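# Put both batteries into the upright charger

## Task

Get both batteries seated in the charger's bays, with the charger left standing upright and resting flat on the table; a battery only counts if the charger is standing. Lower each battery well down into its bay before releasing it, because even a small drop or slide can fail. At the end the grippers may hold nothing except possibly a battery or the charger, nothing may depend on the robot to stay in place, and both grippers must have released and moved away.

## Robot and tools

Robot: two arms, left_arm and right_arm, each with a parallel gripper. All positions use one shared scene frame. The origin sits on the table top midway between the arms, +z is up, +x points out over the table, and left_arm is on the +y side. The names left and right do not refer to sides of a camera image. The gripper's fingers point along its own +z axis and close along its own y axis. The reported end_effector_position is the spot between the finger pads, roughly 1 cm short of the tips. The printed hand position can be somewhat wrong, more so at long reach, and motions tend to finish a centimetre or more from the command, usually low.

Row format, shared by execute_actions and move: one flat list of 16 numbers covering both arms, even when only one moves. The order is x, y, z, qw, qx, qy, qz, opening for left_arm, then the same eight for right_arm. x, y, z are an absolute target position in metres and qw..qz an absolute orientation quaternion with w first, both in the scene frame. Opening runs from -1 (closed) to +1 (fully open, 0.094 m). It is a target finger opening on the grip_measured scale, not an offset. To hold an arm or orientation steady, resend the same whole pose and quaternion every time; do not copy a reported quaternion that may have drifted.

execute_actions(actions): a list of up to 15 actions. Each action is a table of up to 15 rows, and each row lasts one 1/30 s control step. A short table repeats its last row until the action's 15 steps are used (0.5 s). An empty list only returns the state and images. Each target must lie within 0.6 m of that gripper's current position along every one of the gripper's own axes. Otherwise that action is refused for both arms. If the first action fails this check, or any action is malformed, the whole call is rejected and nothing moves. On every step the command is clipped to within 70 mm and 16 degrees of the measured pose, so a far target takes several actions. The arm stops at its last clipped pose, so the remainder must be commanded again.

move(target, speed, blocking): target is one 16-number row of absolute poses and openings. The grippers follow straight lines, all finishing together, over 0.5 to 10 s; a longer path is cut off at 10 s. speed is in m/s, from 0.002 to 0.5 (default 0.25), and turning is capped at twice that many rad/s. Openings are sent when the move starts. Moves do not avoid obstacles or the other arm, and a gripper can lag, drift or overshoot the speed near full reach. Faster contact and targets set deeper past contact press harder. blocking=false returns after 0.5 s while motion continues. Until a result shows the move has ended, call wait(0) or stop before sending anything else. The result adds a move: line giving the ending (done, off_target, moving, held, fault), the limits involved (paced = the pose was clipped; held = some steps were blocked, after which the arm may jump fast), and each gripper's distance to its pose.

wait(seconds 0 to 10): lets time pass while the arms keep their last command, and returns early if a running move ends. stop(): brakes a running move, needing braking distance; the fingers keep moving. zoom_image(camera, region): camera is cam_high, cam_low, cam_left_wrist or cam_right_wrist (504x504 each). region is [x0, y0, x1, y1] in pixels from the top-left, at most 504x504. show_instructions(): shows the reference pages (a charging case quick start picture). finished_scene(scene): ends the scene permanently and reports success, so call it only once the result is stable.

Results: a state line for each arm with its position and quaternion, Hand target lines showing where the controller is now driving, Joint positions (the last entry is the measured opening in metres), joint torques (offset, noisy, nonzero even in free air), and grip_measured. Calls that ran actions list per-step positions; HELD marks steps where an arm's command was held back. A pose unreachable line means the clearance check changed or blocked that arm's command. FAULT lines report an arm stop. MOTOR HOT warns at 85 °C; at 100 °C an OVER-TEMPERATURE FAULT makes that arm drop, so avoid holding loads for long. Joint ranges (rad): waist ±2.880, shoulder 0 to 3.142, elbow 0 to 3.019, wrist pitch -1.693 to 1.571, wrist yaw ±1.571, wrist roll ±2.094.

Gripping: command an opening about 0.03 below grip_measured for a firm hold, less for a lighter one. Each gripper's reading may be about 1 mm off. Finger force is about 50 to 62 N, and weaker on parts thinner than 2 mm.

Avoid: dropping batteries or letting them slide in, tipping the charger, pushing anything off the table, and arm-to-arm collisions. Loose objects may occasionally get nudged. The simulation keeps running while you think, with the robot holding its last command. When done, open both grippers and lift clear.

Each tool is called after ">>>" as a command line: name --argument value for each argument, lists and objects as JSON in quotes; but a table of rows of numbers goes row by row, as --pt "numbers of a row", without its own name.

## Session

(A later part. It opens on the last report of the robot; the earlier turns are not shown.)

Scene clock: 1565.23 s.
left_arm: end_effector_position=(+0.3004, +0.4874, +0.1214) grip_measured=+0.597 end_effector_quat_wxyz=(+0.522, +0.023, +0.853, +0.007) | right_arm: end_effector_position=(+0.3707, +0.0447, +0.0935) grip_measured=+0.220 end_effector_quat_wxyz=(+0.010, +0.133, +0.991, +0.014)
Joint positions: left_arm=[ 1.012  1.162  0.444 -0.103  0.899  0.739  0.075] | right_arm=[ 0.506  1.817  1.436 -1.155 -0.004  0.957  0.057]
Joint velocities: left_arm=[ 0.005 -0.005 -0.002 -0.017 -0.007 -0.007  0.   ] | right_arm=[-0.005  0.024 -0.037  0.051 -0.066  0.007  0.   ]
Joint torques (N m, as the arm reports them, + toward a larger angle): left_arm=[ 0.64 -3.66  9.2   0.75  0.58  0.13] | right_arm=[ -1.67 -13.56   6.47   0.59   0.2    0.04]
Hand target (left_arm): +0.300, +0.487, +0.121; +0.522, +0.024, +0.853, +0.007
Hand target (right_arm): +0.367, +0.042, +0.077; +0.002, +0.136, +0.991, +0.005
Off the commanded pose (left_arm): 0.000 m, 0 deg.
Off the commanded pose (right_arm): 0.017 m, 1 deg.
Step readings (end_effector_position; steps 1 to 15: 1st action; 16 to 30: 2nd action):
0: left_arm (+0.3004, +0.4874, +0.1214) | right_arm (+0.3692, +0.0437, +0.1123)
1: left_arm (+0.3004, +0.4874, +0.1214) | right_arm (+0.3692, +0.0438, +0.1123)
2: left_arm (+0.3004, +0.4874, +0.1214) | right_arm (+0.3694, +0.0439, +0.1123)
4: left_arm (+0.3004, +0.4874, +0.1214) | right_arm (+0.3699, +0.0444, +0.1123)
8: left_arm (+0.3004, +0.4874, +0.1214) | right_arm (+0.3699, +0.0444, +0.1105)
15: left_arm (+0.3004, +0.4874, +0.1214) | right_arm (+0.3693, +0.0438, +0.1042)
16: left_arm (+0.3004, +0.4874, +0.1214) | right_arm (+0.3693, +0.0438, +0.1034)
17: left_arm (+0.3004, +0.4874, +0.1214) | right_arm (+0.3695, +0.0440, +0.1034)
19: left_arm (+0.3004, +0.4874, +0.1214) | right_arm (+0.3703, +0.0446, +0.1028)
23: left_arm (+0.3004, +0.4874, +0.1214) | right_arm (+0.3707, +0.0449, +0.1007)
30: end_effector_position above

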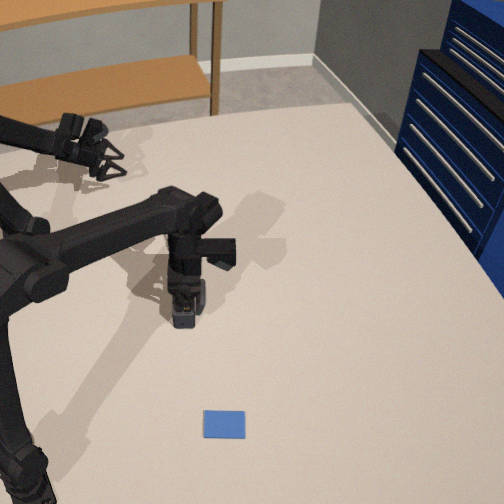

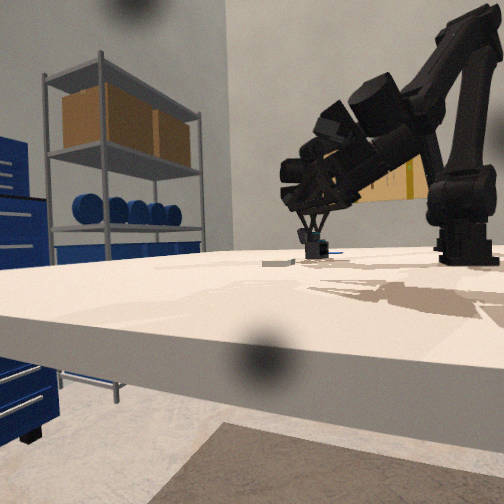

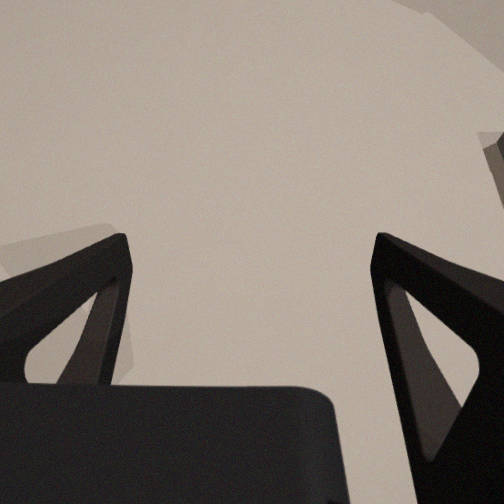

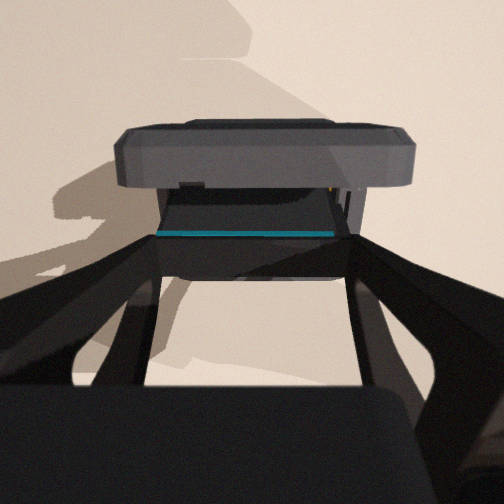

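>>> execute_actions --actions '[[[0.3004,0.4874,0.1214,0.522,0.024,0.853,0.007,0.6,0.36712,0.04268,0.0761,0.0019,0.13572,0.99075,0.00505,0.19],[0.3004,0.4874,0.1214,0.522,0.024,0.853,0.007,0.6,0.36709,0.04266,0.0752,0.0019,0.13572,0.99075,0.00505,0.19],[0.3004,0.4874,0.1214,0.522,0.024,0.853,0.007,0.6,0.36707,0.04264,0.0743,0.0019,0.13572,0.99075,0.00505,0.19],[0.3004,0.4874,0.1214,0.522,0.024,0.853,0.007,0.6,0.36705,0.04262,0.0734,0.0019,0.13572,0.99075,0.00505,0.19],[0.3004,0.4874,0.1214,0.522,0.024,0.853,0.007,0.6,0.36702,0.04260,0.0725,0.0019,0.13572,0.99075,0.00505,0.19],[0.3004,0.4874,0.1214,0.522,0.024,0.853,0.007,0.6,0.36700,0.04258,0.0716,0.0019,0.13572,0.99075,0.00505,0.19],[0.3004,0.4874,0.1214,0.522,0.024,0.853,0.007,0.6,0.36698,0.04257,0.0707,0.0019,0.13572,0.99075,0.00505,0.19],[0.3004,0.4874,0.1214,0.522,0.024,0.853,0.007,0.6,0.36696,0.04255,0.0698,0.0019,0.13572,0.99075,0.00505,0.19],[0.3004,0.4874,0.1214,0.522,0.024,0.853,0.007,0.6,0.36693,0.04253,0.0689,0.0019,0.13572,0.99075,0.00505,0.19],[0.3004,0.4874,0.1214,0.522,0.024,0.853,0.007,0.6,0.36691,0.04251,0.0680,0.0019,0.13572,0.99075,0.00505,0.19],[0.3004,0.4874,0.1214,0.522,0.024,0.853,0.007,0.6,0.36689,0.04249,0.0671,0.0019,0.13572,0.99075,0.00505,0.19],[0.3004,0.4874,0.1214,0.522,0.024,0.853,0.007,0.6,0.36686,0.04247,0.0662,0.0019,0.13572,0.99075,0.00505,0.19],[0.3004,0.4874,0.1214,0.522,0.024,0.853,0.007,0.6,0.36684,0.04245,0.0653,0.0019,0.13572,0.99075,0.00505,0.19],[0.3004,0.4874,0.1214,0.522,0.024,0.853,0.007,0.6,0.36682,0.04243,0.0644,0.0019,0.13572,0.99075,0.00505,0.19],[0.3004,0.4874,0.1214,0.522,0.024,0.853,0.007,0.6,0.36679,0.04241,0.0635,0.0019,0.13572,0.99075,0.00505,0.19]],[[0.3004,0.4874,0.1214,0.522,0.024,0.853,0.007,0.6,0.36677,0.04239,0.0627,0.0019,0.13572,0.99075,0.00505,0.19],[0.3004,0.4874,0.1214,0.522,0.024,0.853,0.007,0.6,0.36675,0.04237,0.0619,0.0019,0.13572,0.99075,0.00505,0.19],[0.3004,0.4874,0.1214,0.522,0.024,0.853,0.007,0.6,0.36672,0.04236,0.0611,0.0019,0.13572,0.99075,0.00505,0.19],[0.3004,0.4874,0.1214,0.522,0.024,0.853,0.007,0.6,0.36670,0.04234,0.0603,0.0019,0.13572,0.99075,0.00505,0.19],[0.3004,0.4874,0.1214,0.522,0.024,0.853,0.007,0.6,0.36668,0.04232,0.0596,0.0019,0.13572,0.99075,0.00505,0.19],[0.3004,0.4874,0.1214,0.522,0.024,0.853,0.007,0.6,0.36666,0.04230,0.0589,0.0019,0.13572,0.99075,0.00505,0.19],[0.3004,0.4874,0.1214,0.522,0.024,0.853,0.007,0.6,0.36664,0.04228,0.0582,0.0019,0.13572,0.99075,0.00505,0.19],[0.3004,0.4874,0.1214,0.522,0.024,0.853,0.007,0.6,0.36662,0.04226,0.0575,0.0019,0.13572,0.99075,0.00505,0.19],[0.3004,0.4874,0.1214,0.522,0.024,0.853,0.007,0.6,0.36660,0.04225,0.0569,0.0019,0.13572,0.99075,0.00505,0.19],[0.3004,0.4874,0.1214,0.522,0.024,0.853,0.007,0.6,0.36658,0.04223,0.0563,0.0019,0.13572,0.99075,0.00505,0.19],[0.3004,0.4874,0.1214,0.522,0.024,0.853,0.007,0.6,0.36656,0.04222,0.0557,0.0019,0.13572,0.99075,0.00505,0.19],[0.3004,0.4874,0.1214,0.522,0.024,0.853,0.007,0.6,0.36655,0.04221,0.0552,0.0019,0.13572,0.99075,0.00505,0.19],[0.3004,0.4874,0.1214,0.522,0.024,0.853,0.007,0.6,0.36654,0.04220,0.0547,0.0019,0.13572,0.99075,0.00505,0.19],[0.3004,0.4874,0.1214,0.522,0.024,0.853,0.007,0.6,0.36653,0.04219,0.0543,0.0019,0.13572,0.99075,0.00505,0.19],[0.3004,0.4874,0.1214,0.522,0.024,0.853,0.007,0.6,0.36652,0.04218,0.0540,0.0019,0.13572,0.99075,0.00505,0.19]]]'

Scene clock: 1580.80 s.
left_arm: end_effector_position=(+0.3004, +0.4874, +0.1214) grip_measured=+0.597 end_effector_quat_wxyz=(+0.522, +0.023, +0.853, +0.007) | right_arm: end_effector_position=(+0.3710, +0.0447, +0.0699) grip_measured=+0.220 end_effector_quat_wxyz=(+0.011, +0.133, +0.991, +0.014)
Joint positions: left_arm=[ 1.012  1.162  0.444 -0.103  0.899  0.739  0.075] | right_arm=[ 0.506  1.842  1.405 -1.098 -0.003  0.957  0.057]
Joint velocities: left_arm=[-0.005 -0.024 -0.007  0.007 -0.037  0.007 -0.001] | right_arm=[ 0.005 -0.015  0.002 -0.002 -0.022  0.037 -0.001]
Joint torques (N m, as the arm reports them, + toward a larger angle): left_arm=[ 0.64 -3.64  9.2   0.75  0.58  0.13] | right_arm=[ -1.28 -13.36   6.22   0.65   0.11   0.05]
Hand target (left_arm): +0.300, +0.487, +0.121; +0.522, +0.024, +0.853, +0.007
Hand target (right_arm): +0.366, +0.042, +0.054; +0.002, +0.136, +0.991, +0.005
Off the commanded pose (left_arm): 0.000 m, 0 deg.
Off the commanded pose (right_arm): 0.017 m, 2 deg.
Step readings (end_effector_position; steps 1 to 15: 1st action; 16 to 30: 2nd action):
0: left_arm (+0.3004, +0.4874, +0.1214) | right_arm (+0.3705, +0.0445, +0.0901)
1: left_arm (+0.3004, +0.4874, +0.1214) | right_arm (+0.3705, +0.0445, +0.0901)
2: left_arm (+0.3004, +0.4874, +0.1214) | right_arm (+0.3707, +0.0446, +0.0901)
4: left_arm (+0.3004, +0.4874, +0.1214) | right_arm (+0.3708, +0.0447, +0.0894)
8: left_arm (+0.3004, +0.4874, +0.1214) | right_arm (+0.3708, +0.0447, +0.0871)
15: left_arm (+0.3004, +0.4874, +0.1214) | right_arm (+0.3709, +0.0447, +0.0807)
16: left_arm (+0.3004, +0.4874, +0.1214) | right_arm (+0.3708, +0.0447, +0.0793)
17: left_arm (+0.3004, +0.4874, +0.1214) | right_arm (+0.3709, +0.0447, +0.0785)
19: left_arm (+0.3004, +0.4874, +0.1214) | right_arm (+0.3708, +0.0446, +0.0766)
23: left_arm (+0.3004, +0.4874, +0.1214) | right_arm (+0.3707, +0.0446, +0.0731)
30: end_effector_position above

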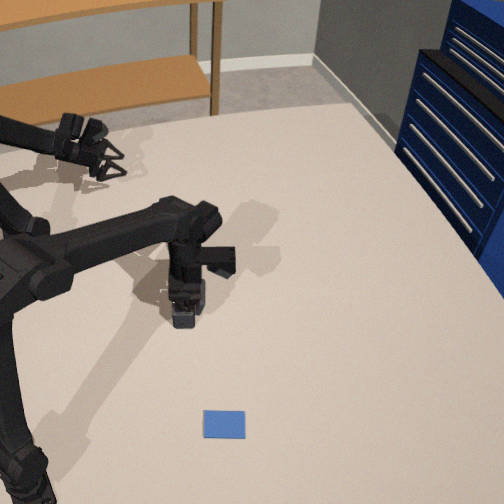

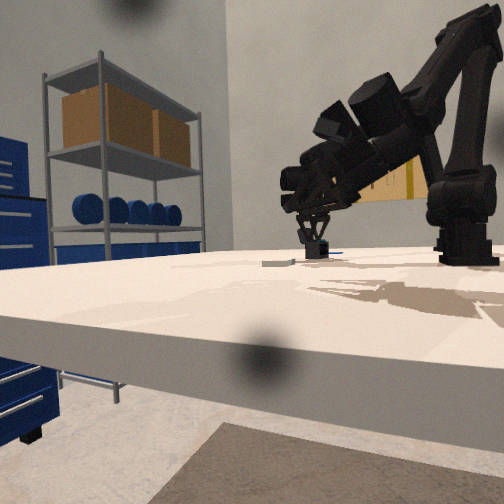

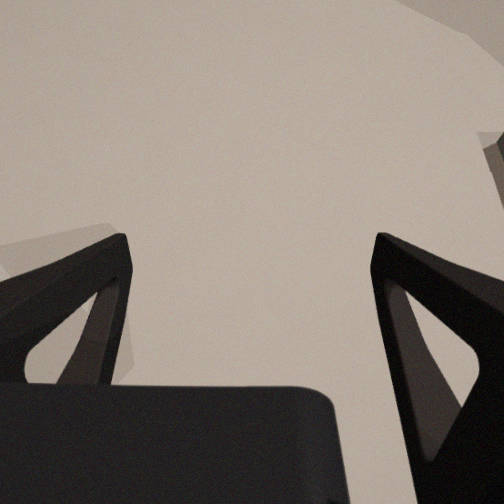

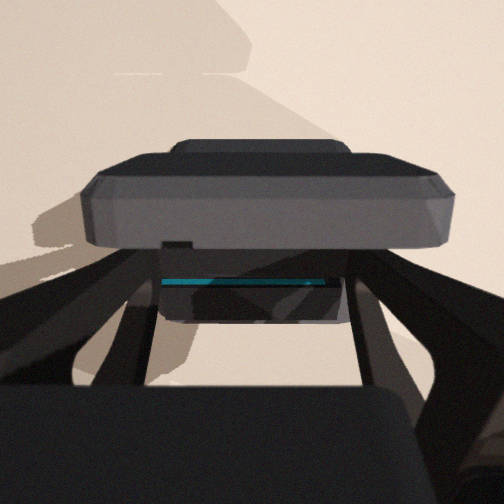

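>>> execute_actions --actions '[]'

>>> zoom_image --camera "cam_low" --region '[285, 205, 345, 265]'

>>> zoom_image --camera "cam_right_wrist" --region '[140, 220, 370, 340]'

Scene clock: 1583.03 s.
left_arm: end_effector_position=(+0.3004, +0.4874, +0.1214) grip_measured=+0.597 end_effector_quat_wxyz=(+0.522, +0.023, +0.853, +0.007) | right_arm: end_effector_position=(+0.3711, +0.0447, +0.0699) grip_measured=+0.220 end_effector_quat_wxyz=(+0.011, +0.133, +0.991, +0.014)
Joint positions: left_arm=[ 1.012  1.162  0.444 -0.103  0.899  0.739  0.075] | right_arm=[ 0.506  1.842  1.405 -1.098 -0.002  0.957  0.057]
Joint velocities: left_arm=[ 0.024 -0.005  0.007 -0.022  0.022 -0.007 -0.   ] | right_arm=[-0.005 -0.005 -0.002  0.012  0.022 -0.037 -0.001]
Joint torques (N m, as the arm reports them, + toward a larger angle): left_arm=[ 0.64 -3.64  9.18  0.75  0.58  0.13] | right_arm=[ -1.5  -13.84   6.16   0.65   0.12   0.04]
Hand target (left_arm): +0.300, +0.487, +0.121; +0.522, +0.024, +0.853, +0.007
Hand target (right_arm): +0.366, +0.042, +0.054; +0.002, +0.136, +0.991, +0.005
Off the commanded pose (left_arm): 0.000 m, 0 deg.
Off the commanded pose (right_arm): 0.017 m, 2 deg.

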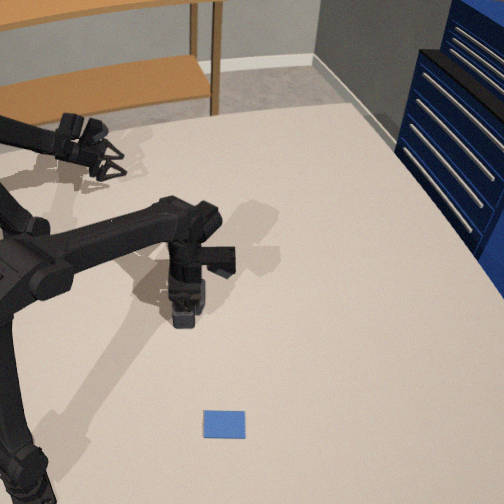

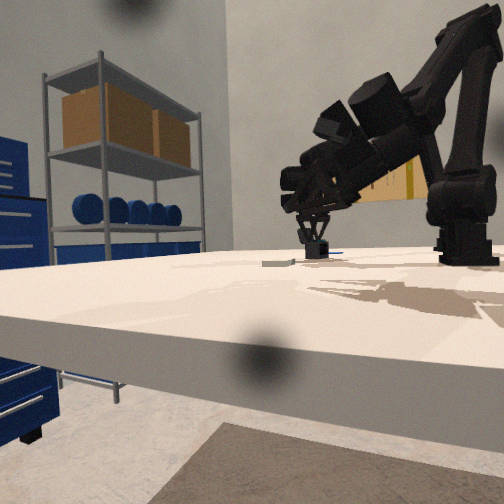

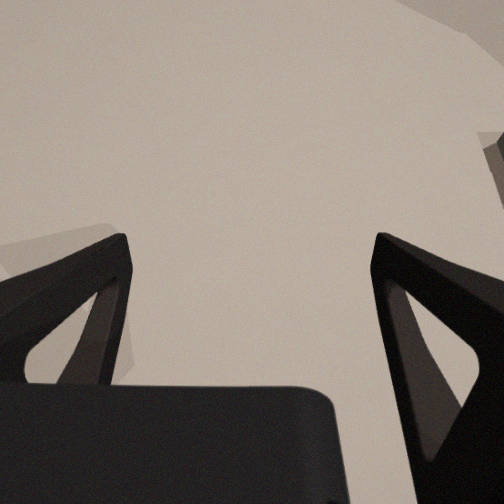

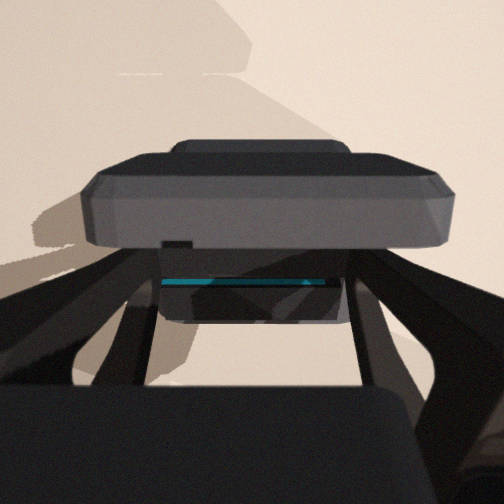

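Region (285, 205, 345, 265) of cam_low's 504x504 image, scaled by 8.400, with more detail than that image has.

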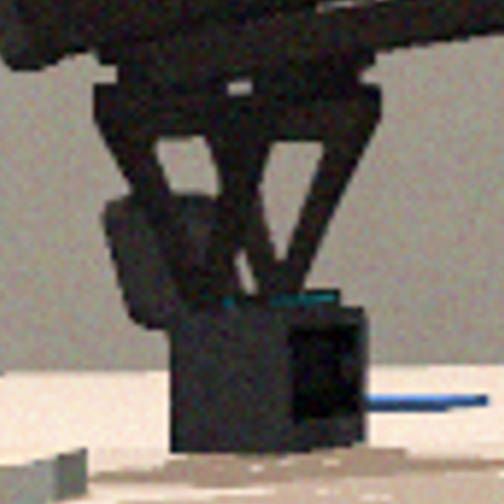

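Region (140, 220, 370, 340) of cam_right_wrist's 504x504 image, scaled by 2.191, with more detail than that image has; it fills the top 263 rows of this view, and the rest is white.

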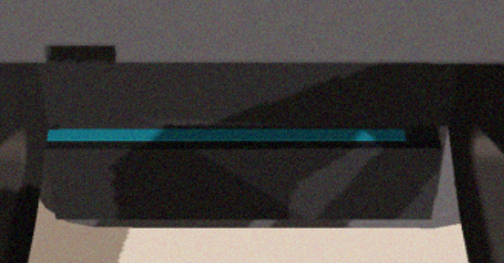

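>>> zoom_image --camera "cam_right_wrist" --region '[145, 240, 225, 330]'

>>> zoom_image --camera "cam_right_wrist" --region '[285, 240, 365, 330]'

Region (145, 240, 225, 330) of cam_right_wrist's 504x504 image, scaled by 5.600, with more detail than that image has.

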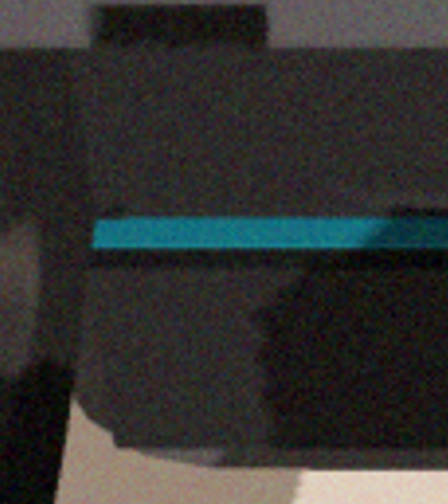

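Region (285, 240, 365, 330) of cam_right_wrist's 504x504 image, scaled by 5.600, with more detail than that image has.

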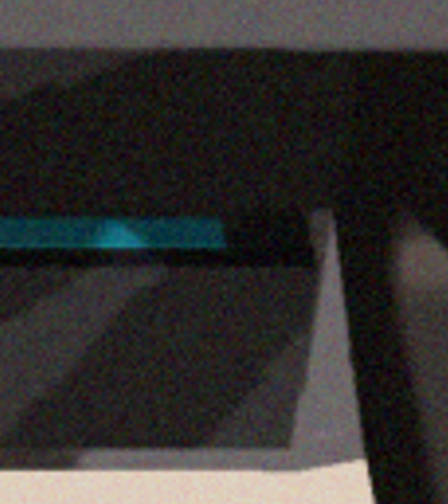

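>>> execute_actions --actions '[[[0.3004,0.4874,0.1214,0.522,0.024,0.853,0.007,0.6,0.36805,0.04302,0.0593,0.0051,0.1346,0.9909,0.0080,0.19],[0.3004,0.4874,0.1214,0.522,0.024,0.853,0.007,0.6,0.36957,0.04386,0.0646,0.0082,0.1336,0.9910,0.0109,0.19],[0.3004,0.4874,0.1214,0.522,0.024,0.853,0.007,0.6,0.3711,0.0447,0.0699,0.0114,0.1325,0.9911,0.0138,0.19],[0.3004,0.4874,0.1214,0.522,0.024,0.853,0.007,0.6,0.3711,0.0447,0.0699,0.0114,0.1325,0.9911,0.0138,0.20],[0.3004,0.4874,0.1214,0.522,0.024,0.853,0.007,0.6,0.3711,0.0447,0.0699,0.0114,0.1325,0.9911,0.0138,0.21],[0.3004,0.4874,0.1214,0.522,0.024,0.853,0.007,0.6,0.3711,0.0447,0.0699,0.0114,0.1325,0.9911,0.0138,0.225],[0.3004,0.4874,0.1214,0.522,0.024,0.853,0.007,0.6,0.3711,0.0447,0.0699,0.0114,0.1325,0.9911,0.0138,0.245],[0.3004,0.4874,0.1214,0.522,0.024,0.853,0.007,0.6,0.3711,0.0447,0.0699,0.0114,0.1325,0.9911,0.0138,0.28],[0.3004,0.4874,0.1214,0.522,0.024,0.853,0.007,0.6,0.3711,0.0447,0.0699,0.0114,0.1325,0.9911,0.0138,0.34],[0.3004,0.4874,0.1214,0.522,0.024,0.853,0.007,0.6,0.3711,0.0447,0.0699,0.0114,0.1325,0.9911,0.0138,0.42],[0.3004,0.4874,0.1214,0.522,0.024,0.853,0.007,0.6,0.3711,0.0447,0.0699,0.0114,0.1325,0.9911,0.0138,0.5],[0.3004,0.4874,0.1214,0.522,0.024,0.853,0.007,0.6,0.37282,0.04613,0.07458,0.01498,0.1325,0.9911,0.01769,0.5],[0.3004,0.4874,0.1214,0.522,0.024,0.853,0.007,0.6,0.37455,0.04756,0.07926,0.01854,0.1325,0.9911,0.02154,0.5],[0.3004,0.4874,0.1214,0.522,0.024,0.853,0.007,0.6,0.37627,0.04899,0.08394,0.02210,0.1325,0.9911,0.02540,0.5],[0.3004,0.4874,0.1214,0.522,0.024,0.853,0.007,0.6,0.37799,0.05042,0.08862,0.02566,0.1325,0.9911,0.02926,0.5]],[[0.3004,0.4874,0.1214,0.522,0.024,0.853,0.007,0.6,0.37972,0.05186,0.09330,0.02923,0.1325,0.9911,0.03311,0.5],[0.3004,0.4874,0.1214,0.522,0.024,0.853,0.007,0.6,0.38144,0.05329,0.09798,0.03279,0.1325,0.9911,0.03697,0.5],[0.3004,0.4874,0.1214,0.522,0.024,0.853,0.007,0.6,0.38316,0.05472,0.10266,0.03635,0.1325,0.9911,0.04083,0.5],[0.3004,0.4874,0.1214,0.522,0.024,0.853,0.007,0.6,0.38488,0.05615,0.10734,0.03991,0.1325,0.9911,0.04468,0.5],[0.3004,0.4874,0.1214,0.522,0.024,0.853,0.007,0.6,0.38661,0.05758,0.11202,0.04347,0.1325,0.9911,0.04854,0.5],[0.3004,0.4874,0.1214,0.522,0.024,0.853,0.007,0.6,0.38833,0.05901,0.11670,0.04704,0.1325,0.9911,0.05240,0.5],[0.3004,0.4874,0.1214,0.522,0.024,0.853,0.007,0.6,0.38801,0.05869,0.1214,0.04697,0.1325,0.9911,0.05232,0.5],[0.3004,0.4874,0.1214,0.522,0.024,0.853,0.007,0.6,0.38708,0.05775,0.1261,0.04677,0.1325,0.9911,0.05210,0.5],[0.3004,0.4874,0.1214,0.522,0.024,0.853,0.007,0.6,0.38561,0.05626,0.1308,0.04643,0.1325,0.9911,0.05173,0.5],[0.3004,0.4874,0.1214,0.522,0.024,0.853,0.007,0.6,0.38364,0.05427,0.1355,0.04602,0.1325,0.9911,0.05129,0.5],[0.3004,0.4874,0.1214,0.522,0.024,0.853,0.007,0.6,0.38123,0.05183,0.1402,0.04548,0.1325,0.9911,0.05071,0.5],[0.3004,0.4874,0.1214,0.522,0.024,0.853,0.007,0.6,0.37843,0.04901,0.1448,0.04487,0.1325,0.9911,0.05005,0.5],[0.3004,0.4874,0.1214,0.522,0.024,0.853,0.007,0.6,0.37531,0.04585,0.1492,0.04419,0.1325,0.9911,0.04931,0.5],[0.3004,0.4874,0.1214,0.522,0.024,0.853,0.007,0.6,0.37191,0.04241,0.1533,0.04344,0.1325,0.9911,0.04850,0.5],[0.3004,0.4874,0.1214,0.522,0.024,0.853,0.007,0.6,0.36829,0.03876,0.1571,0.04263,0.1325,0.9911,0.04762,0.5]],[[0.3004,0.4874,0.1214,0.522,0.024,0.853,0.007,0.6,0.36451,0.03493,0.1605,0.04181,0.1325,0.9911,0.04674,0.5],[0.3004,0.4874,0.1214,0.522,0.024,0.853,0.007,0.6,0.36061,0.03100,0.1635,0.04100,0.1325,0.9911,0.04586,0.5],[0.3004,0.4874,0.1214,0.522,0.024,0.853,0.007,0.6,0.35667,0.02701,0.1661,0.04012,0.1325,0.9911,0.04490,0.5],[0.3004,0.4874,0.1214,0.522,0.024,0.853,0.007,0.6,0.35272,0.02301,0.1683,0.03923,0.1325,0.9911,0.04395,0.5],[0.3004,0.4874,0.1214,0.522,0.024,0.853,0.007,0.6,0.34882,0.01908,0.1701,0.03842,0.1325,0.9911,0.04307,0.5],[0.3004,0.4874,0.1214,0.522,0.024,0.853,0.007,0.6,0.34504,0.01525,0.1716,0.03761,0.1325,0.9911,0.04218,0.5],[0.3004,0.4874,0.1214,0.522,0.024,0.853,0.007,0.6,0.34142,0.01160,0.1728,0.03679,0.1325,0.9911,0.04130,0.5],[0.3004,0.4874,0.1214,0.522,0.024,0.853,0.007,0.6,0.33802,0.00816,0.1737,0.03604,0.1325,0.9911,0.04050,0.5],[0.3004,0.4874,0.1214,0.522,0.024,0.853,0.007,0.6,0.33490,0.00500,0.1743,0.03537,0.1325,0.9911,0.03976,0.5],[0.3004,0.4874,0.1214,0.522,0.024,0.853,0.007,0.6,0.33210,0.00218,0.1747,0.03476,0.1325,0.9911,0.03910,0.5],[0.3004,0.4874,0.1214,0.522,0.024,0.853,0.007,0.6,0.32969,-0.00026,0.1749,0.03421,0.1325,0.9911,0.03851,0.5],[0.3004,0.4874,0.1214,0.522,0.024,0.853,0.007,0.6,0.32772,-0.00225,0.1750,0.03381,0.1325,0.9911,0.03807,0.5],[0.3004,0.4874,0.1214,0.522,0.024,0.853,0.007,0.6,0.32625,-0.00374,0.1750,0.03347,0.1325,0.9911,0.03770,0.5],[0.3004,0.4874,0.1214,0.522,0.024,0.853,0.007,0.6,0.32532,-0.00469,0.1750,0.03326,0.1325,0.9911,0.03748,0.5],[0.3004,0.4874,0.1214,0.522,0.024,0.853,0.007,0.6,0.32500,-0.00500,0.1750,0.03320,0.1325,0.9911,0.03741,0.5]]]'

Scene clock: 1631.77 s.
left_arm: end_effector_position=(+0.3004, +0.4874, +0.1214) grip_measured=+0.597 end_effector_quat_wxyz=(+0.522, +0.023, +0.853, +0.007) | right_arm: end_effector_position=(+0.3294, +0.0027, +0.1848) grip_measured=+0.499 end_effector_quat_wxyz=(+0.045, +0.135, +0.989, +0.049)
Joint positions: left_arm=[ 1.012  1.162  0.444 -0.103  0.899  0.739  0.075] | right_arm=[ 0.494  1.543  1.326 -1.221 -0.002  0.95   0.07 ]
Joint velocities: left_arm=[-0.005 -0.024  0.002 -0.022 -0.007 -0.037  0.001] | right_arm=[-0.024 -0.063 -0.149 -0.027 -0.051 -0.066 -0.001]
Joint torques (N m, as the arm reports them, + toward a larger angle): left_arm=[ 0.64 -3.63  9.2   0.75  0.59  0.13] | right_arm=[ -1.88 -11.01   7.08   0.2    0.06  -0.18]
Hand target (left_arm): +0.300, +0.487, +0.121; +0.522, +0.024, +0.853, +0.007
Hand target (right_arm): +0.325, -0.005, +0.174; +0.033, +0.132, +0.990, +0.037
Off the commanded pose (left_arm): 0.000 m, 0 deg.
Off the commanded pose (right_arm): 0.013 m, 2 deg.
Step readings (end_effector_position; steps 1 to 15: 1st action; 16 to 30: 2nd action; 31 to 45: 3rd action):
0: left_arm (+0.3004, +0.4874, +0.1214) | right_arm (+0.3711, +0.0447, +0.0699)
1: left_arm (+0.3004, +0.4874, +0.1214) | right_arm (+0.3711, +0.0447, +0.0699)
2: left_arm (+0.3004, +0.4874, +0.1214) | right_arm (+0.3712, +0.0446, +0.0699)
4: left_arm (+0.3004, +0.4874, +0.1214) | right_arm (+0.3712, +0.0446, +0.0699)
8: left_arm (+0.3004, +0.4874, +0.1214) | right_arm (+0.3712, +0.0446, +0.0699)
15: left_arm (+0.3004, +0.4874, +0.1214) | right_arm (+0.3713, +0.0446, +0.0703)
16: left_arm (+0.3004, +0.4874, +0.1214) | right_arm (+0.3713, +0.0447, +0.0709)
17: left_arm (+0.3004, +0.4874, +0.1214) | right_arm (+0.3714, +0.0447, +0.0721)
19: left_arm (+0.3004, +0.4874, +0.1214) | right_arm (+0.3718, +0.0450, +0.0761)
23: left_arm (+0.3004, +0.4874, +0.1214) | right_arm (+0.3724, +0.0456, +0.0896)
30: left_arm (+0.3004, +0.4874, +0.1214) | right_arm (+0.3630, +0.0378, +0.1233)
31: left_arm (+0.3004, +0.4874, +0.1214) | right_arm (+0.3614, +0.0365, +0.1295)
32: left_arm (+0.3004, +0.4874, +0.1214) | right_arm (+0.3598, +0.0352, +0.1360)
34: left_arm (+0.3004, +0.4874, +0.1214) | right_arm (+0.3570, +0.0326, +0.1499)
38: left_arm (+0.3004, +0.4874, +0.1214) | right_arm (+0.3486, +0.0239, +0.1746)
45: end_effector_position above

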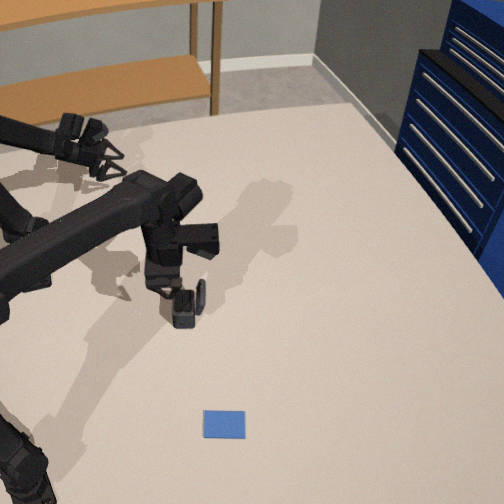

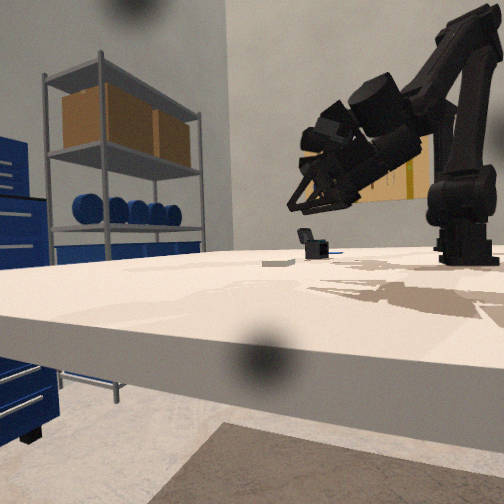

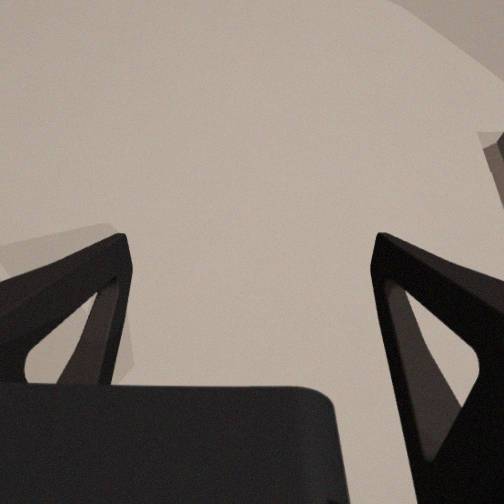

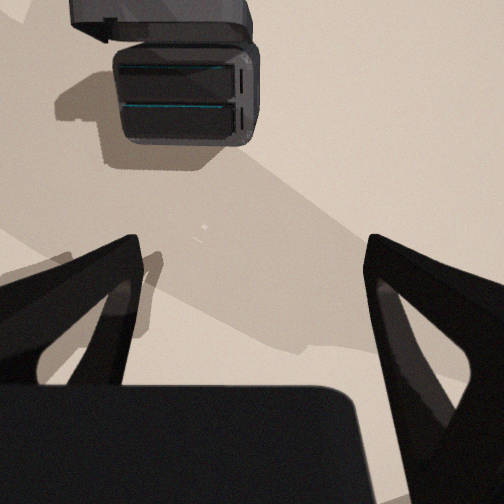

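>>> zoom_image --camera "cam_low" --region '[290, 220, 340, 265]'

>>> zoom_image --camera "cam_right_wrist" --region '[90, 20, 280, 160]'

Region (290, 220, 340, 265) of cam_low's 504x504 image, scaled by 10.080, with more detail than that image has; it fills the top 454 rows of this view, and the rest is white.

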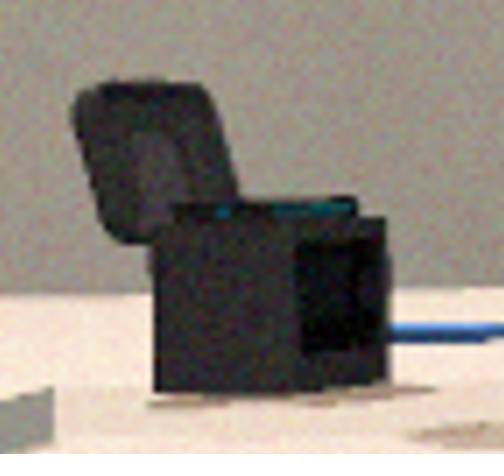

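Region (90, 20, 280, 160) of cam_right_wrist's 504x504 image, scaled by 2.653, with more detail than that image has; it fills the top 371 rows of this view, and the rest is white.

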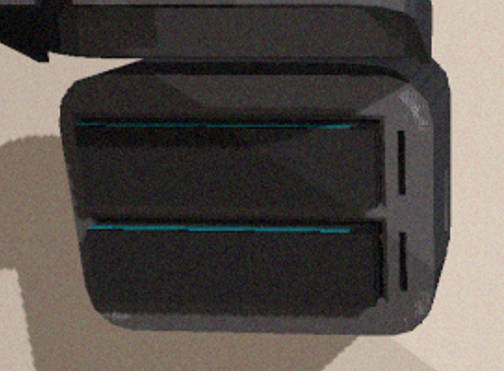

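Both batteries are seated level with their bands just above the rim, and the charger is standing flat.

>>> finished_scene --scene 2

The scene is finished: the task was done.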